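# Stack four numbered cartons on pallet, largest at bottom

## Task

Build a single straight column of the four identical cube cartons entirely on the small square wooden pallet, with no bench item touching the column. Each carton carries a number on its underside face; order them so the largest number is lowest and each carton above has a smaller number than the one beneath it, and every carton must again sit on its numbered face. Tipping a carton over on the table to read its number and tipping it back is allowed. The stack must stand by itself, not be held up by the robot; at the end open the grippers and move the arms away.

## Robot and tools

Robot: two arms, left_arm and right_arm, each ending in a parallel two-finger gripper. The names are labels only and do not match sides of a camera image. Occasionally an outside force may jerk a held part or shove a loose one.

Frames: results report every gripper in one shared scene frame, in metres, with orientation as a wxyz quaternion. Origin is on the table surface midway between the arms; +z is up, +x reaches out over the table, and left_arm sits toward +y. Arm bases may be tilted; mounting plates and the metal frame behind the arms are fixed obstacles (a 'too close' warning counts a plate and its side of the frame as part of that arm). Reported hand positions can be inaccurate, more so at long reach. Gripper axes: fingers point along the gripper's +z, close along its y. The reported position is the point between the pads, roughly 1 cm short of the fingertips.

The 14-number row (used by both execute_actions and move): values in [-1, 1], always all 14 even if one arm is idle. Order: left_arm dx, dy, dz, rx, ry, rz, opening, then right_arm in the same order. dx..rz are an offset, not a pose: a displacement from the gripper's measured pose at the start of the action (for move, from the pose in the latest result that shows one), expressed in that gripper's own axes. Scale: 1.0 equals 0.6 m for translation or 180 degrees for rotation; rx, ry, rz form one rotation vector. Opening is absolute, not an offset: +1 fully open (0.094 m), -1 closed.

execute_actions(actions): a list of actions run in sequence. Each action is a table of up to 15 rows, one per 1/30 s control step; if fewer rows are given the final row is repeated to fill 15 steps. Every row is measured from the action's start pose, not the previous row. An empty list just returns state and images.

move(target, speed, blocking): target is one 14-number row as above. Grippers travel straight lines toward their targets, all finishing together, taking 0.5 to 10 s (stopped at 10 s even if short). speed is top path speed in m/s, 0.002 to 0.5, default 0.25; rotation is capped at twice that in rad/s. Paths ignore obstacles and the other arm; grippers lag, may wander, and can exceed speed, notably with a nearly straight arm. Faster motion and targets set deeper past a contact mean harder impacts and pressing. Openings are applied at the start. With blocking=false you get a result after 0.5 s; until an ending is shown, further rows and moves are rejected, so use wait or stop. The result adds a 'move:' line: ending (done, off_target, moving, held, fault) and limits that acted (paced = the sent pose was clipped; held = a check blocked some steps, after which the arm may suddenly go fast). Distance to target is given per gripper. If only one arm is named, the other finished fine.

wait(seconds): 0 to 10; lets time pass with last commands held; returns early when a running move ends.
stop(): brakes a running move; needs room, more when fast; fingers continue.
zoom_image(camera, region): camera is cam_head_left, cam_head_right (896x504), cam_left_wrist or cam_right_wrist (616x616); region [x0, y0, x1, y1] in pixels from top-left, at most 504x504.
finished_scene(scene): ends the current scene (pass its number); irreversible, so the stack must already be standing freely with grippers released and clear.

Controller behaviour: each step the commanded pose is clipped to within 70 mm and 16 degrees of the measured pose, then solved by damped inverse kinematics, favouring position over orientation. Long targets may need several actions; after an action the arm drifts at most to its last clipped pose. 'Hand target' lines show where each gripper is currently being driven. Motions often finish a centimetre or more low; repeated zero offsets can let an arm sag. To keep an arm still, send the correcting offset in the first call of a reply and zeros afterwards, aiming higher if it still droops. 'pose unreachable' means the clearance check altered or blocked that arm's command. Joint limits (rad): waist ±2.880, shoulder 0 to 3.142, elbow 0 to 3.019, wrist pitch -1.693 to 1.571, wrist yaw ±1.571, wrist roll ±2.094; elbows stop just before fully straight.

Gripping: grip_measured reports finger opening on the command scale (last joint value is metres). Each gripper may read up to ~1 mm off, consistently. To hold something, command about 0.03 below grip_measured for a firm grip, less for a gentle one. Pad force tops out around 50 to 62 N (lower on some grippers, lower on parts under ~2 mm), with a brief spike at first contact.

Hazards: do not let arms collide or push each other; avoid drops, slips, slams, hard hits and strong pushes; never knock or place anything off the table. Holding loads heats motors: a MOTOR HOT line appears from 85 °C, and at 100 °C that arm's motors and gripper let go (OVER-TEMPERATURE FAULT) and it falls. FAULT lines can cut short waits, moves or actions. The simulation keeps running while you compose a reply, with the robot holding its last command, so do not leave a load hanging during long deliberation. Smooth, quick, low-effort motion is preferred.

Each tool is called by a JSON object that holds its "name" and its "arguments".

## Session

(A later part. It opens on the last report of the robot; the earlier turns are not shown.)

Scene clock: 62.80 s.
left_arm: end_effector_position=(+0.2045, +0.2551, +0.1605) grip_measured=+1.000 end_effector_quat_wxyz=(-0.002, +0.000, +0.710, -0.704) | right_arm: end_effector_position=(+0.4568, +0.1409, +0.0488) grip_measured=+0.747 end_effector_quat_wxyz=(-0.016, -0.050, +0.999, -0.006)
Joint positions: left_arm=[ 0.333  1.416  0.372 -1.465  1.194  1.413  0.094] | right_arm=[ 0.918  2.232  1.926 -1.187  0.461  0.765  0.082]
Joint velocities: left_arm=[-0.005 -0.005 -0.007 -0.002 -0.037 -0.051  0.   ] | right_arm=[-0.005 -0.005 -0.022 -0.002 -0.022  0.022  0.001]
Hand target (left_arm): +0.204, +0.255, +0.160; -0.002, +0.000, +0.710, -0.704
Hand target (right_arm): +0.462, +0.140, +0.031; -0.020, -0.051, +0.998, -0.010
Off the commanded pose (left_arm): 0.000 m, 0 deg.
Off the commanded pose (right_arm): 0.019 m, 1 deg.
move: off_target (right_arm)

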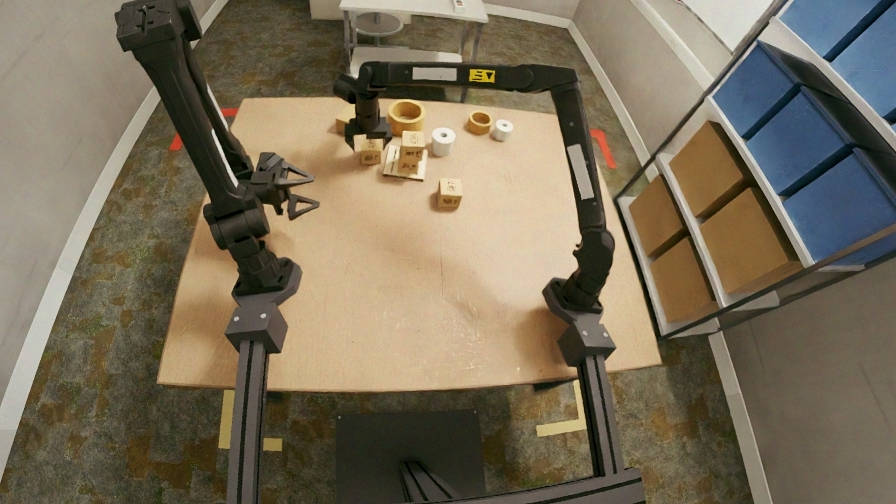

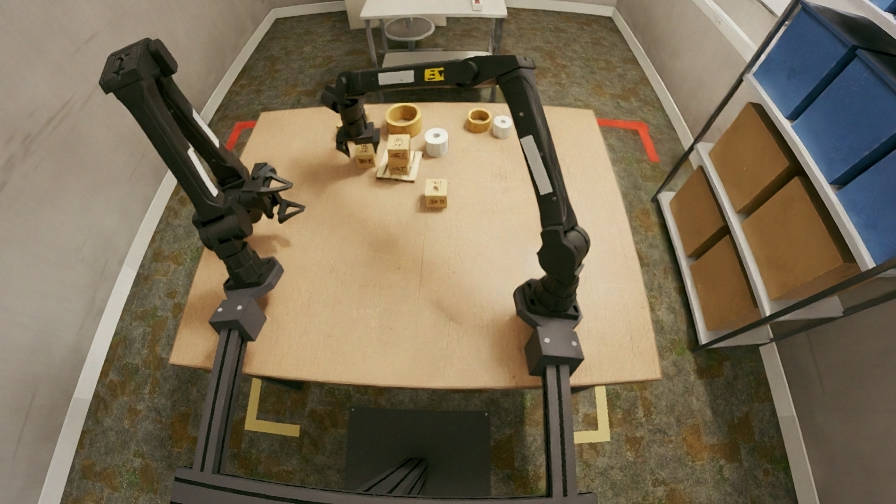

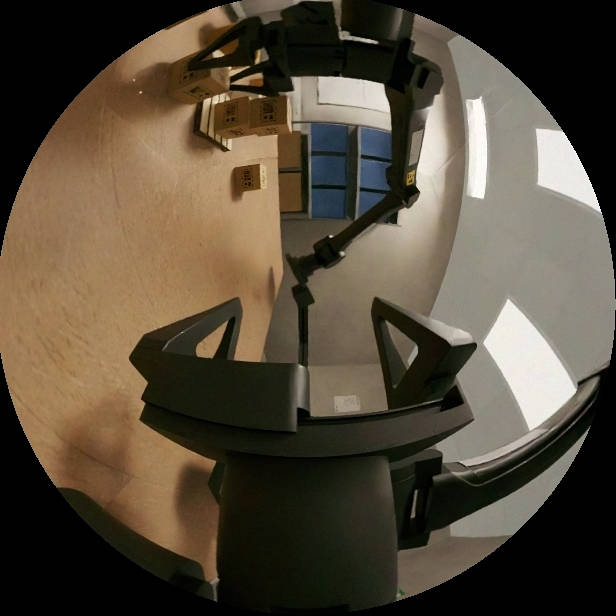

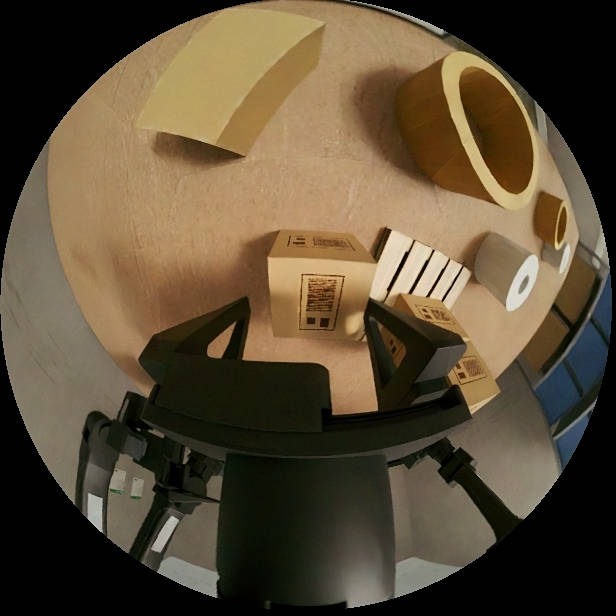

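{"name": "move", "arguments": {"target": [0,0,0,0,0,0,1,-0.03,-0.012,0.035,0,-0.015,0.015,0.75], "speed": 0.1}}

{"name": "move", "arguments": {"target": [0,0,0,0,0,0,1,0,0,0,0,0,0,0.17]}}

{"name": "move", "arguments": {"target": [0,0,0,0,0,0,1,0,0.02,-0.3,0,0,0,0.17]}}

{"name": "move", "arguments": {"target": [0,0,0,0,0,0,1,0.25,-0.25,-0.1,-0.25,0,0,0.17]}}

{"name": "zoom_image", "arguments": {"camera": "cam_left_wrist", "region": [250,60,550,360]}}

Scene clock: 63.97 s.
left_arm: end_effector_position=(+0.2045, +0.2551, +0.1605) grip_measured=+1.000 end_effector_quat_wxyz=(-0.002, +0.000, +0.710, -0.704) | right_arm: end_effector_position=(+0.4738, +0.1427, +0.0423) grip_measured=+0.747 end_effector_quat_wxyz=(+0.012, -0.030, +0.999, +0.003)
Joint positions: left_arm=[ 0.333  1.416  0.372 -1.465  1.194  1.413  0.094] | right_arm=[ 0.905  2.232  1.918 -1.114  0.488  0.765  0.082]
Joint velocities: left_arm=[ 0.005 -0.005 -0.007  0.002 -0.007  0.081  0.   ] | right_arm=[-0.024 -0.015 -0.002  0.002 -0.022 -0.081  0.   ]
Hand target (left_arm): +0.204, +0.255, +0.160; -0.002, +0.000, +0.710, -0.704
Hand target (right_arm): +0.475, +0.135, +0.028; +0.008, -0.027, +1.000, -0.005
Off the commanded pose (left_arm): 0.000 m, 0 deg.
Off the commanded pose (right_arm): 0.017 m, 1 deg.
move: off_target (right_arm)

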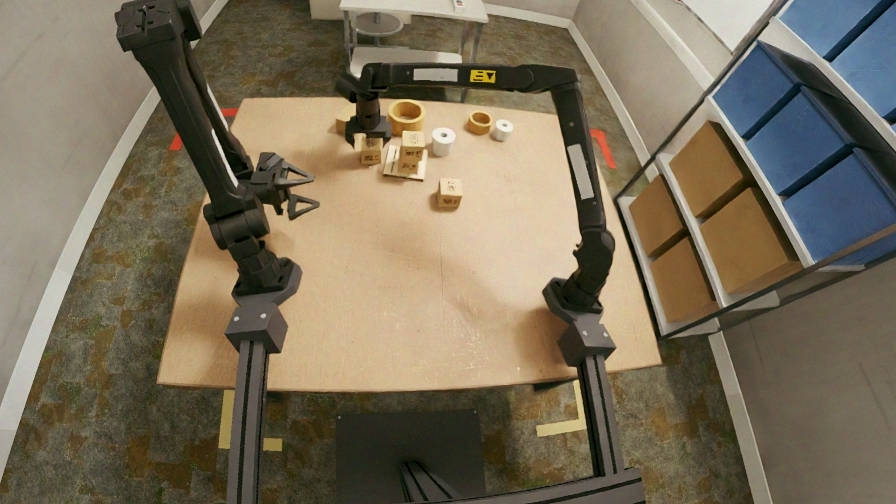

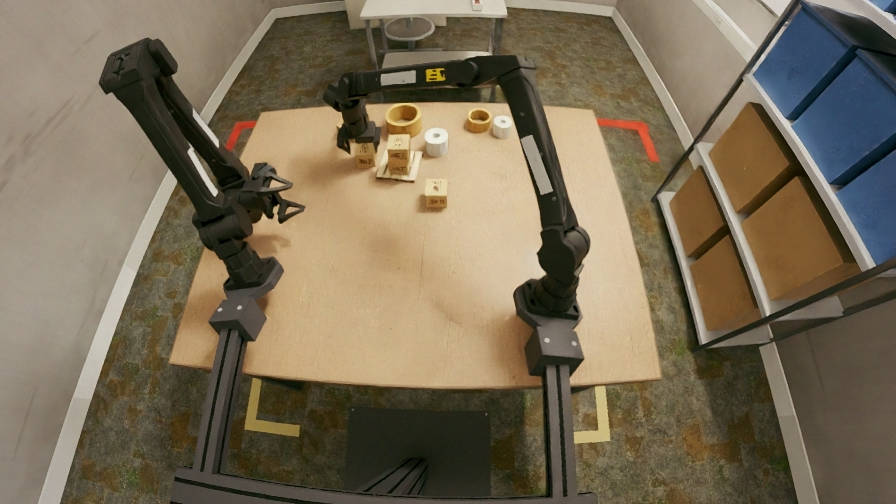

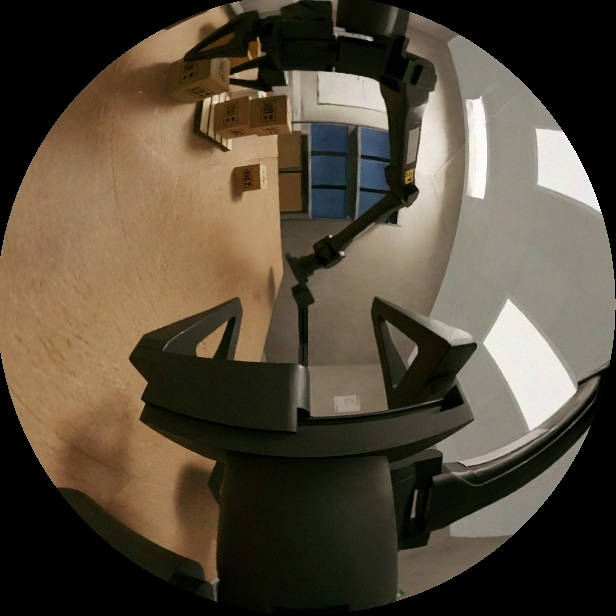

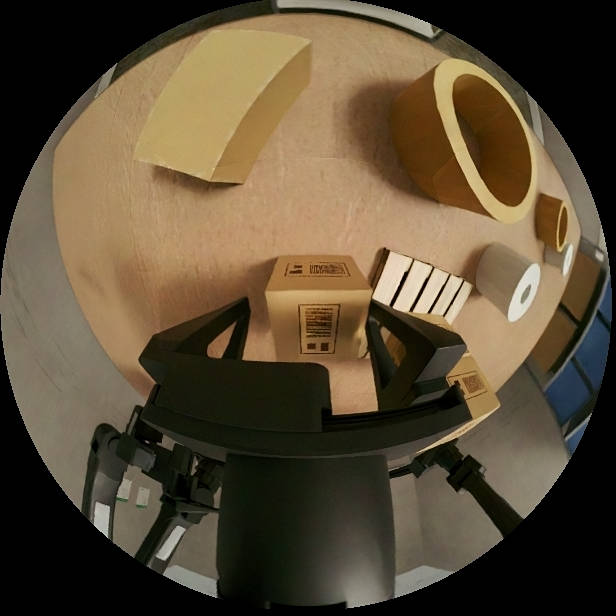

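Scene clock: 64.47 s.
left_arm: end_effector_position=(+0.2045, +0.2551, +0.1605) grip_measured=+1.000 end_effector_quat_wxyz=(-0.002, +0.000, +0.710, -0.704) | right_arm: end_effector_position=(+0.4739, +0.1426, +0.0423) grip_measured=+0.208 end_effector_quat_wxyz=(+0.013, -0.030, +0.999, +0.003)
Joint positions: left_arm=[ 0.333  1.416  0.372 -1.465  1.194  1.413  0.094] | right_arm=[ 0.905  2.232  1.918 -1.114  0.488  0.765  0.057]
Joint velocities: left_arm=[-0.005  0.005  0.017 -0.007 -0.007  0.066  0.   ] | right_arm=[ 0.005 -0.015  0.002  0.002  0.022 -0.051  0.   ]
Hand target (left_arm): +0.204, +0.255, +0.160; -0.002, +0.000, +0.710, -0.704
Hand target (right_arm): +0.474, +0.143, +0.042; +0.012, -0.030, +0.999, +0.003
Off the commanded pose (left_arm): 0.000 m, 0 deg.
Off the commanded pose (right_arm): 0.000 m, 0 deg.
move: done

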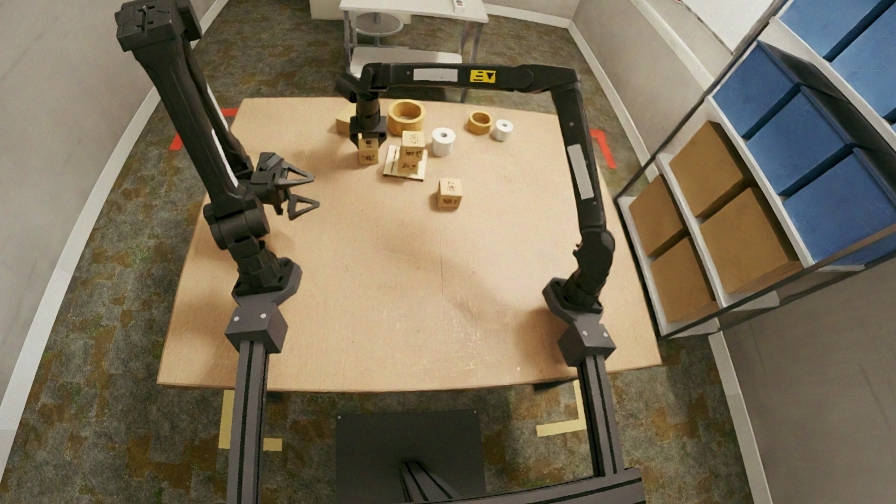

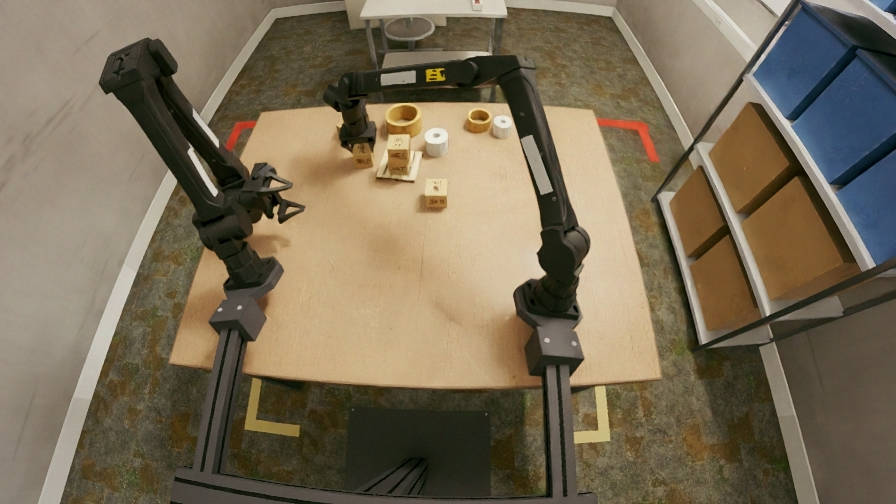

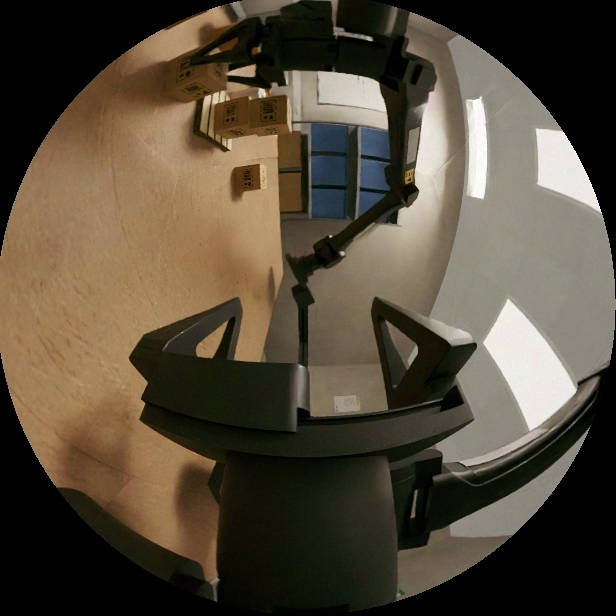

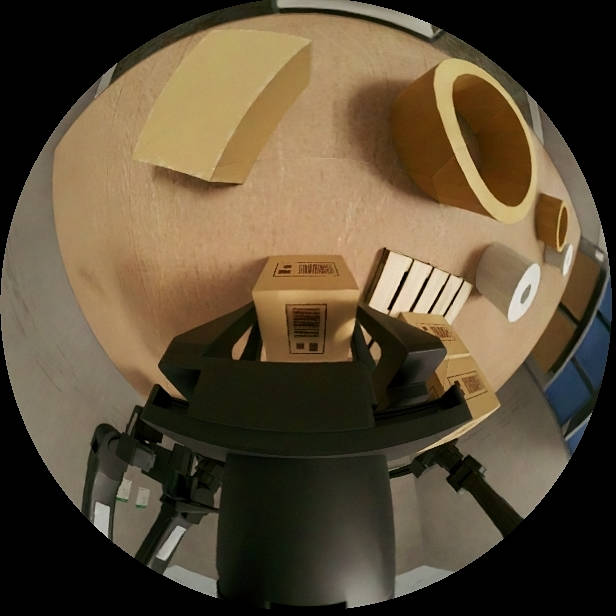

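Scene clock: 65.83 s.
left_arm: end_effector_position=(+0.2045, +0.2551, +0.1605) grip_measured=+1.000 end_effector_quat_wxyz=(-0.002, +0.000, +0.710, -0.704) | right_arm: end_effector_position=(+0.4570, +0.1479, +0.2026) grip_measured=+0.208 end_effector_quat_wxyz=(+0.001, -0.044, +0.999, -0.014)
Joint positions: left_arm=[ 0.333  1.416  0.372 -1.465  1.194  1.413  0.094] | right_arm=[ 1.038  2.154  2.142 -1.532  0.504  0.908  0.057]
Joint velocities: left_arm=[ 0.005 -0.005 -0.007 -0.017  0.051 -0.081  0.   ] | right_arm=[-0.015 -0.005  0.002 -0.007  0.037 -0.022  0.001]
Hand target (left_arm): +0.204, +0.255, +0.160; -0.002, +0.000, +0.710, -0.704
Hand target (right_arm): +0.466, +0.154, +0.222; +0.013, -0.030, +0.999, +0.001
Off the commanded pose (left_arm): 0.000 m, 0 deg.
Off the commanded pose (right_arm): 0.024 m, 3 deg.
move: off_target (right_arm); limits=paced

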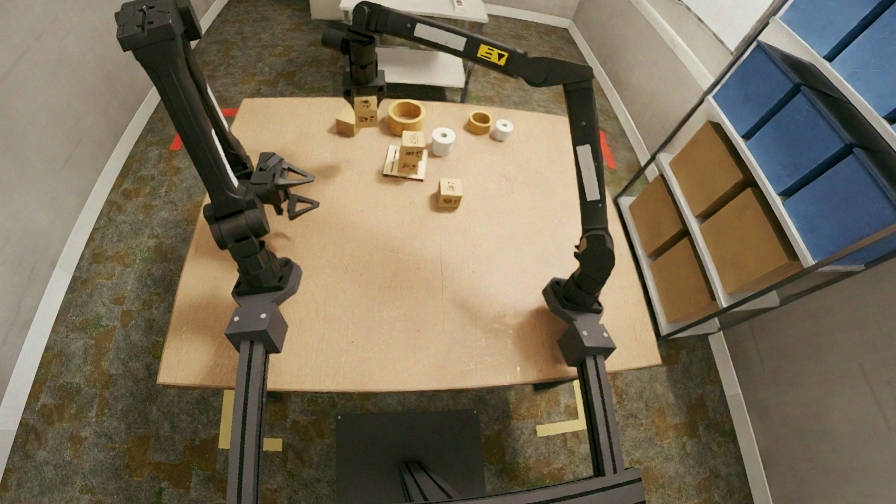

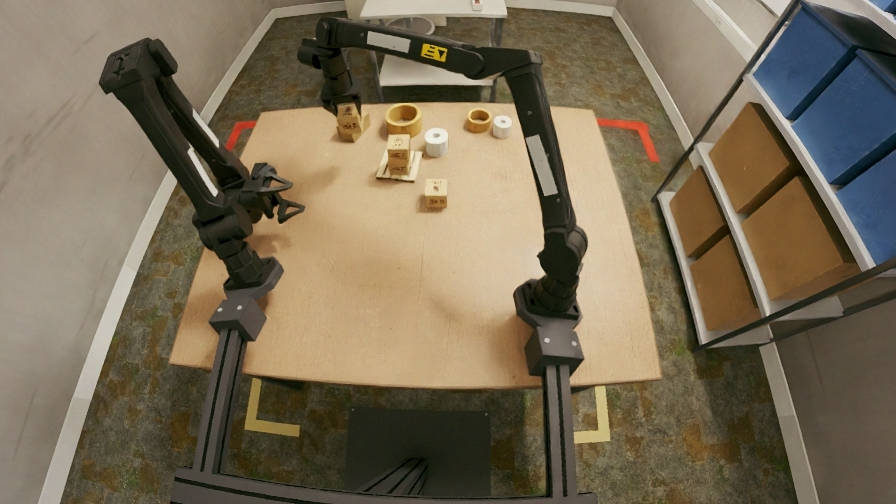

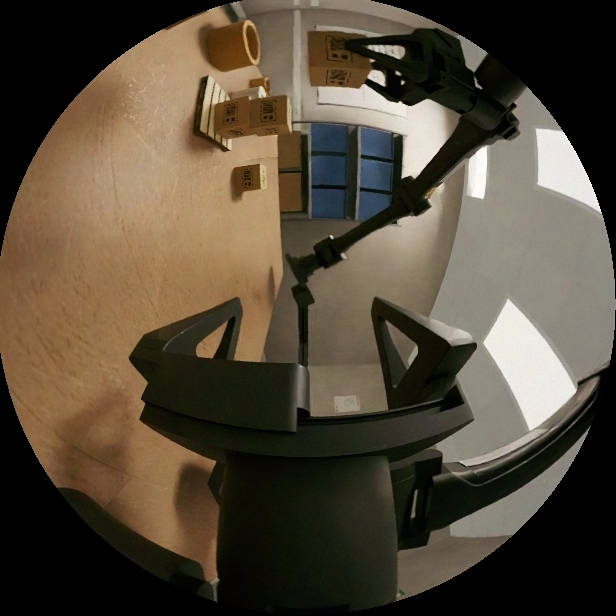

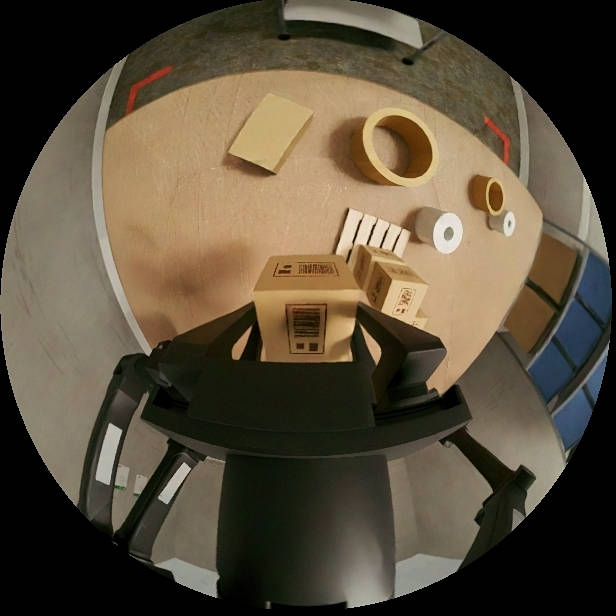

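Scene clock: 67.87 s.
left_arm: end_effector_position=(+0.2045, +0.2551, +0.1605) grip_measured=+1.000 end_effector_quat_wxyz=(-0.002, +0.000, +0.710, -0.704) | right_arm: end_effector_position=(+0.3113, -0.0084, +0.2618) grip_measured=+0.208 end_effector_quat_wxyz=(-0.023, -0.045, +0.930, +0.365)
Joint positions: left_arm=[ 0.333  1.416  0.372 -1.465  1.194  1.413  0.094] | right_arm=[ 0.949  1.225  0.956 -0.706 -0.095  0.688  0.057]
Joint velocities: left_arm=[ 0.005 -0.005 -0.032 -0.017 -0.095 -0.081  0.   ] | right_arm=[-0.024 -0.005 -0.017 -0.022 -0.007 -0.066  0.   ]
Hand target (left_arm): +0.204, +0.255, +0.160; -0.002, +0.000, +0.710, -0.704
Hand target (right_arm): +0.316, -0.012, +0.263; -0.014, -0.046, +0.928, +0.371
Off the commanded pose (left_arm): 0.000 m, 0 deg.
Off the commanded pose (right_arm): 0.011 m, 1 deg.
move: off_target (right_arm)

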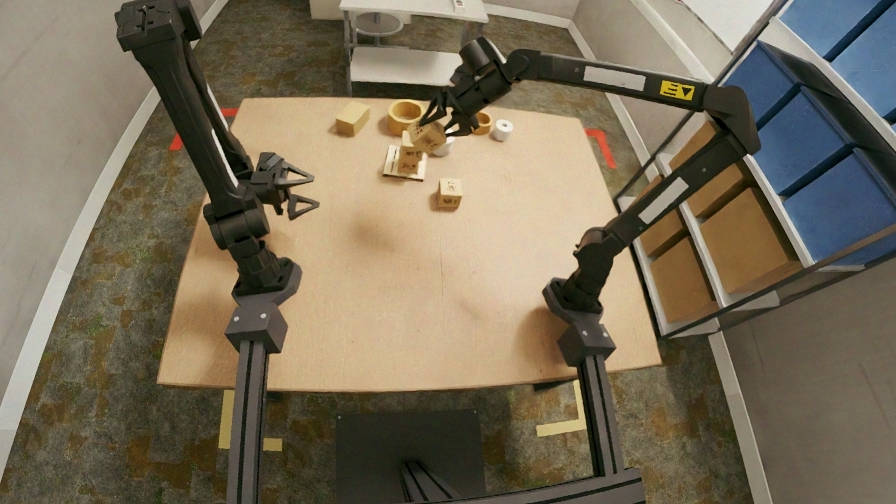

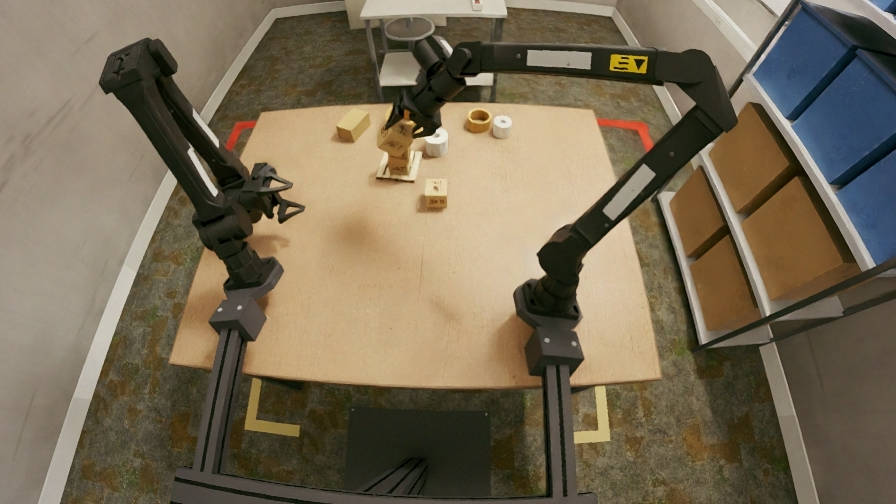

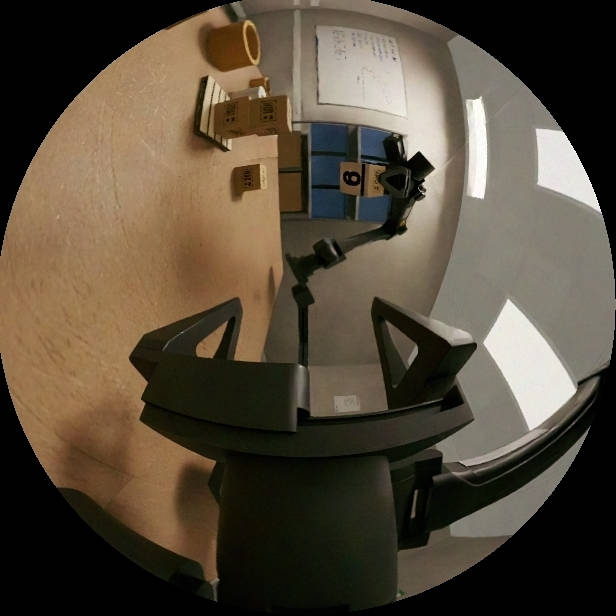

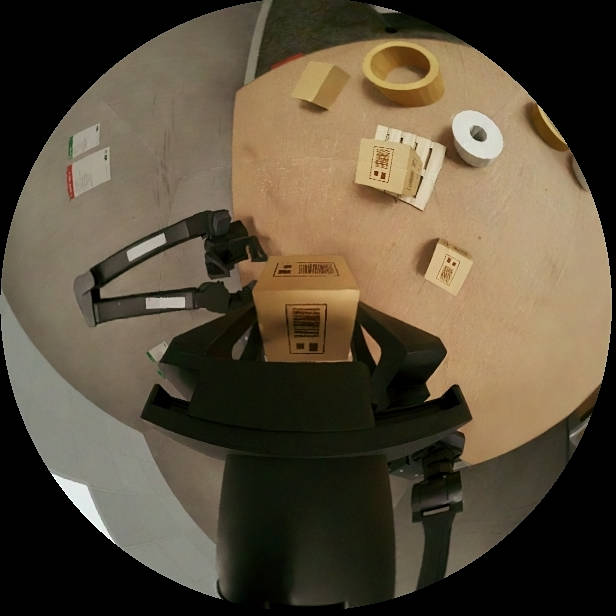

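Region (250, 60, 550, 360) of cam_left_wrist's 616x616 image, scaled by 1.680, with more detail than that image has.

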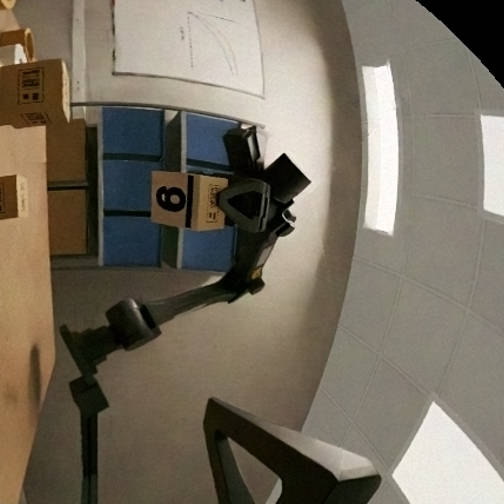

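{"name": "zoom_image", "arguments": {"camera": "cam_left_wrist", "region": [325,150,395,210]}}

Region (325, 150, 395, 210) of cam_left_wrist's 616x616 image, scaled by 7.200, with more detail than that image has; it fills the top 432 rows of this view, and the rest is white.

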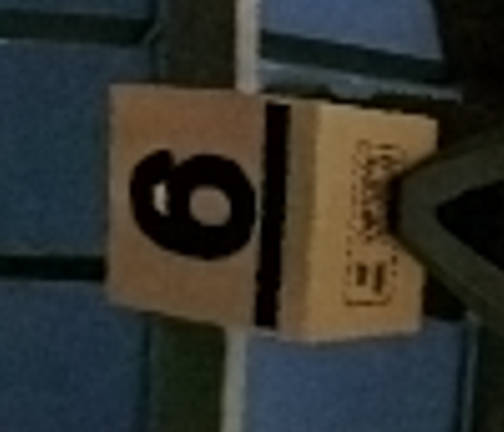

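{"name": "move", "arguments": {"target": [0,0,0,0,0,0,1,-0.21,-0.02,0.1,0.24,-0.015,0.04,0.17]}}

Scene clock: 71.07 s.
left_arm: end_effector_position=(+0.2045, +0.2551, +0.1605) grip_measured=+1.000 end_effector_quat_wxyz=(-0.002, +0.000, +0.710, -0.704) | right_arm: end_effector_position=(+0.4252, +0.0189, +0.1984) grip_measured=+0.208 end_effector_quat_wxyz=(-0.019, +0.009, +1.000, -0.016)
Joint positions: left_arm=[ 0.333  1.416  0.372 -1.465  1.194  1.413  0.094] | right_arm=[ 0.952  1.796  1.621 -1.356  0.468  0.932  0.057]
Joint velocities: left_arm=[-0.005 -0.005  0.012  0.007 -0.095  0.022  0.   ] | right_arm=[-0.005 -0.005 -0.007 -0.002  0.066 -0.051  0.   ]
Hand target (left_arm): +0.204, +0.255, +0.160; -0.002, +0.000, +0.710, -0.704
Hand target (right_arm): +0.435, +0.033, +0.210; -0.009, +0.019, +1.000, -0.004
Off the commanded pose (left_arm): 0.000 m, 0 deg.
Off the commanded pose (right_arm): 0.021 m, 2 deg.
move: off_target (right_arm)

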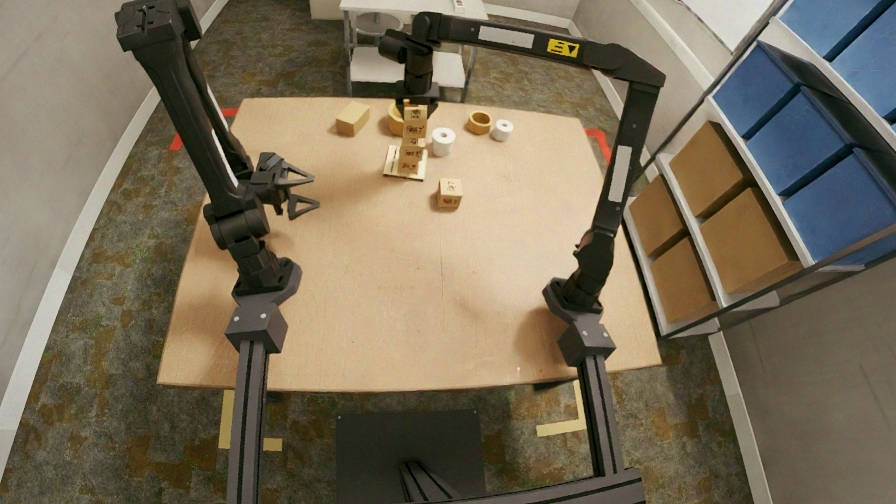

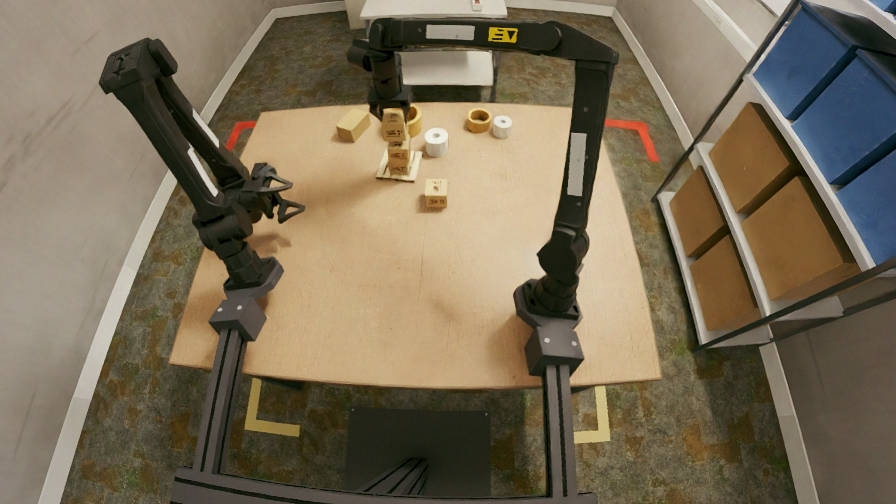

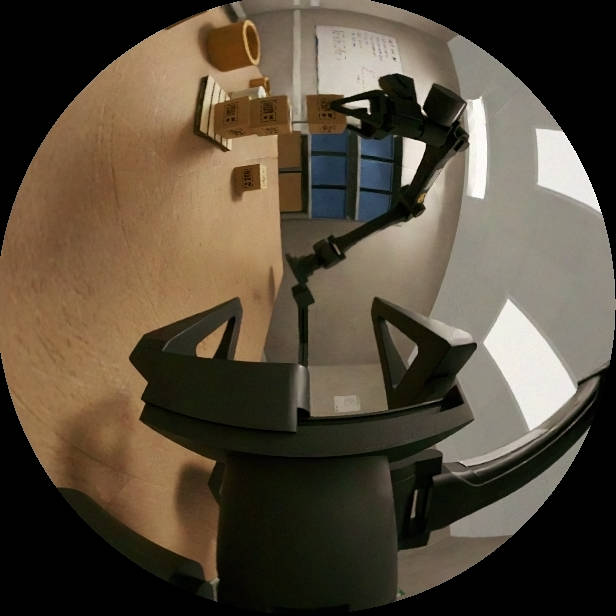

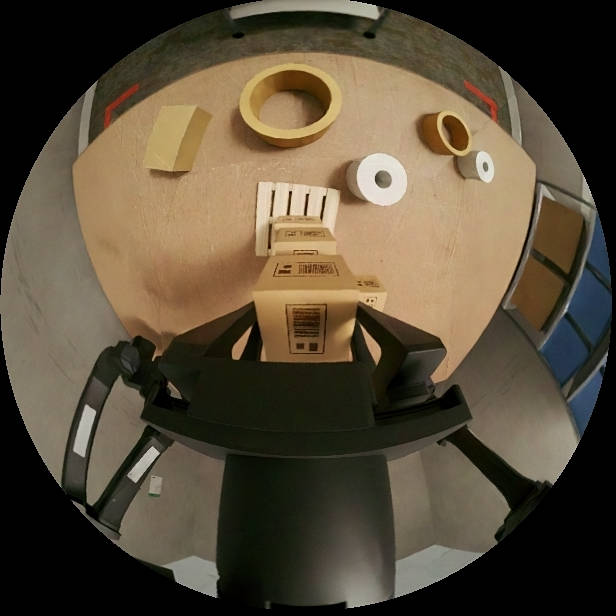

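{"name": "move", "arguments": {"target": [0,0,0,0,0,0,1,-0.005,0,0.055,-0.01,-0.015,0,0.17], "speed": 0.06}}

{"name": "zoom_image", "arguments": {"camera": "cam_left_wrist", "region": [200,60,380,180]}}

{"name": "zoom_image", "arguments": {"camera": "cam_right_wrist", "region": [228,180,388,300]}}

Scene clock: 72.20 s.
left_arm: end_effector_position=(+0.2045, +0.2551, +0.1605) grip_measured=+1.000 end_effector_quat_wxyz=(-0.002, +0.000, +0.710, -0.704) | right_arm: end_effector_position=(+0.4224, +0.0268, +0.1688) grip_measured=+0.208 end_effector_quat_wxyz=(+0.004, +0.008, +1.000, +0.001)
Joint positions: left_arm=[ 0.333  1.416  0.372 -1.465  1.194  1.413  0.094] | right_arm=[ 0.944  1.795  1.535 -1.204  0.483  0.891  0.057]
Joint velocities: left_arm=[-0.015 -0.005 -0.007  0.017 -0.037 -0.095  0.   ] | right_arm=[-0.005  0.005  0.002 -0.002  0.007 -0.051  0.   ]
Hand target (left_arm): +0.204, +0.255, +0.160; -0.002, +0.000, +0.710, -0.704
Hand target (right_arm): +0.427, +0.018, +0.165; +0.005, +0.008, +1.000, -0.000
Off the commanded pose (left_arm): 0.000 m, 0 deg.
Off the commanded pose (right_arm): 0.011 m, 0 deg.
move: off_target (right_arm)

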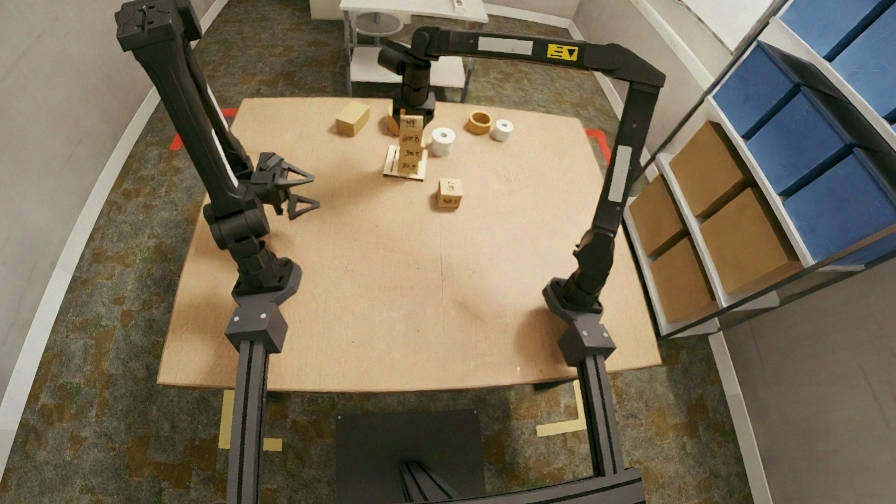

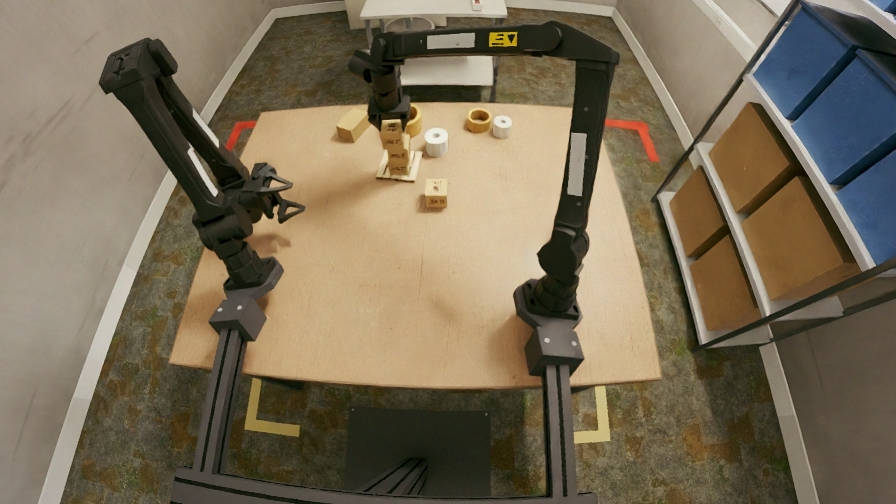

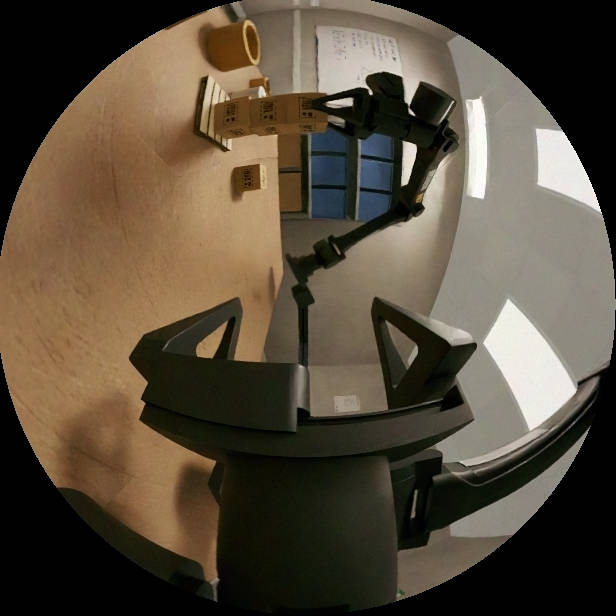

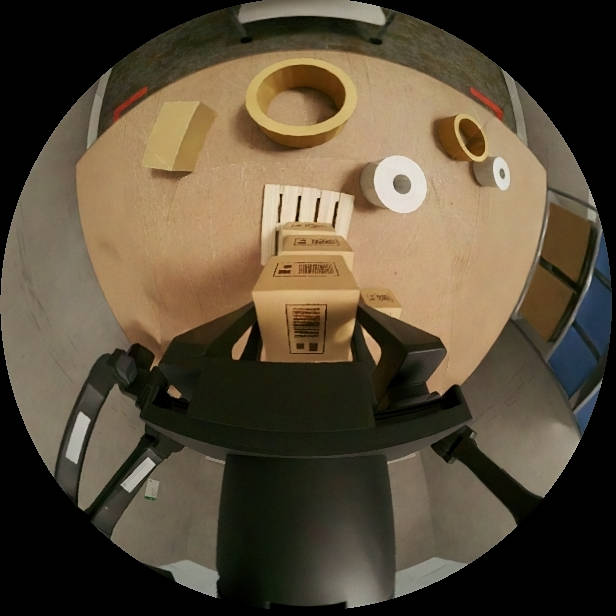

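Region (200, 60, 380, 180) of cam_left_wrist's 616x616 image, scaled by 2.800, with more detail than that image has.

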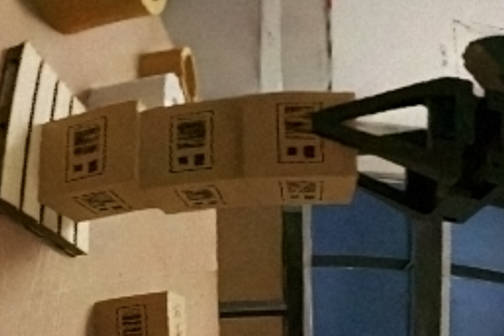

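Region (228, 180, 388, 300) of cam_right_wrist's 616x616 image, scaled by 3.150, with more detail than that image has; it fills the top 378 rows of this view, and the rest is white.

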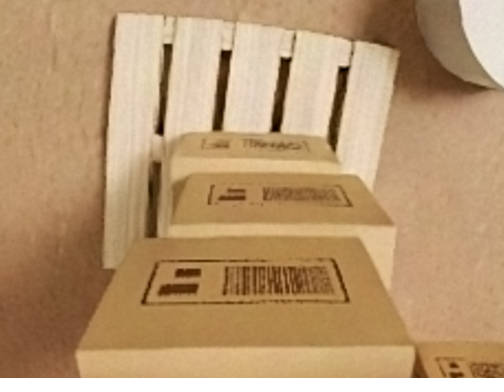

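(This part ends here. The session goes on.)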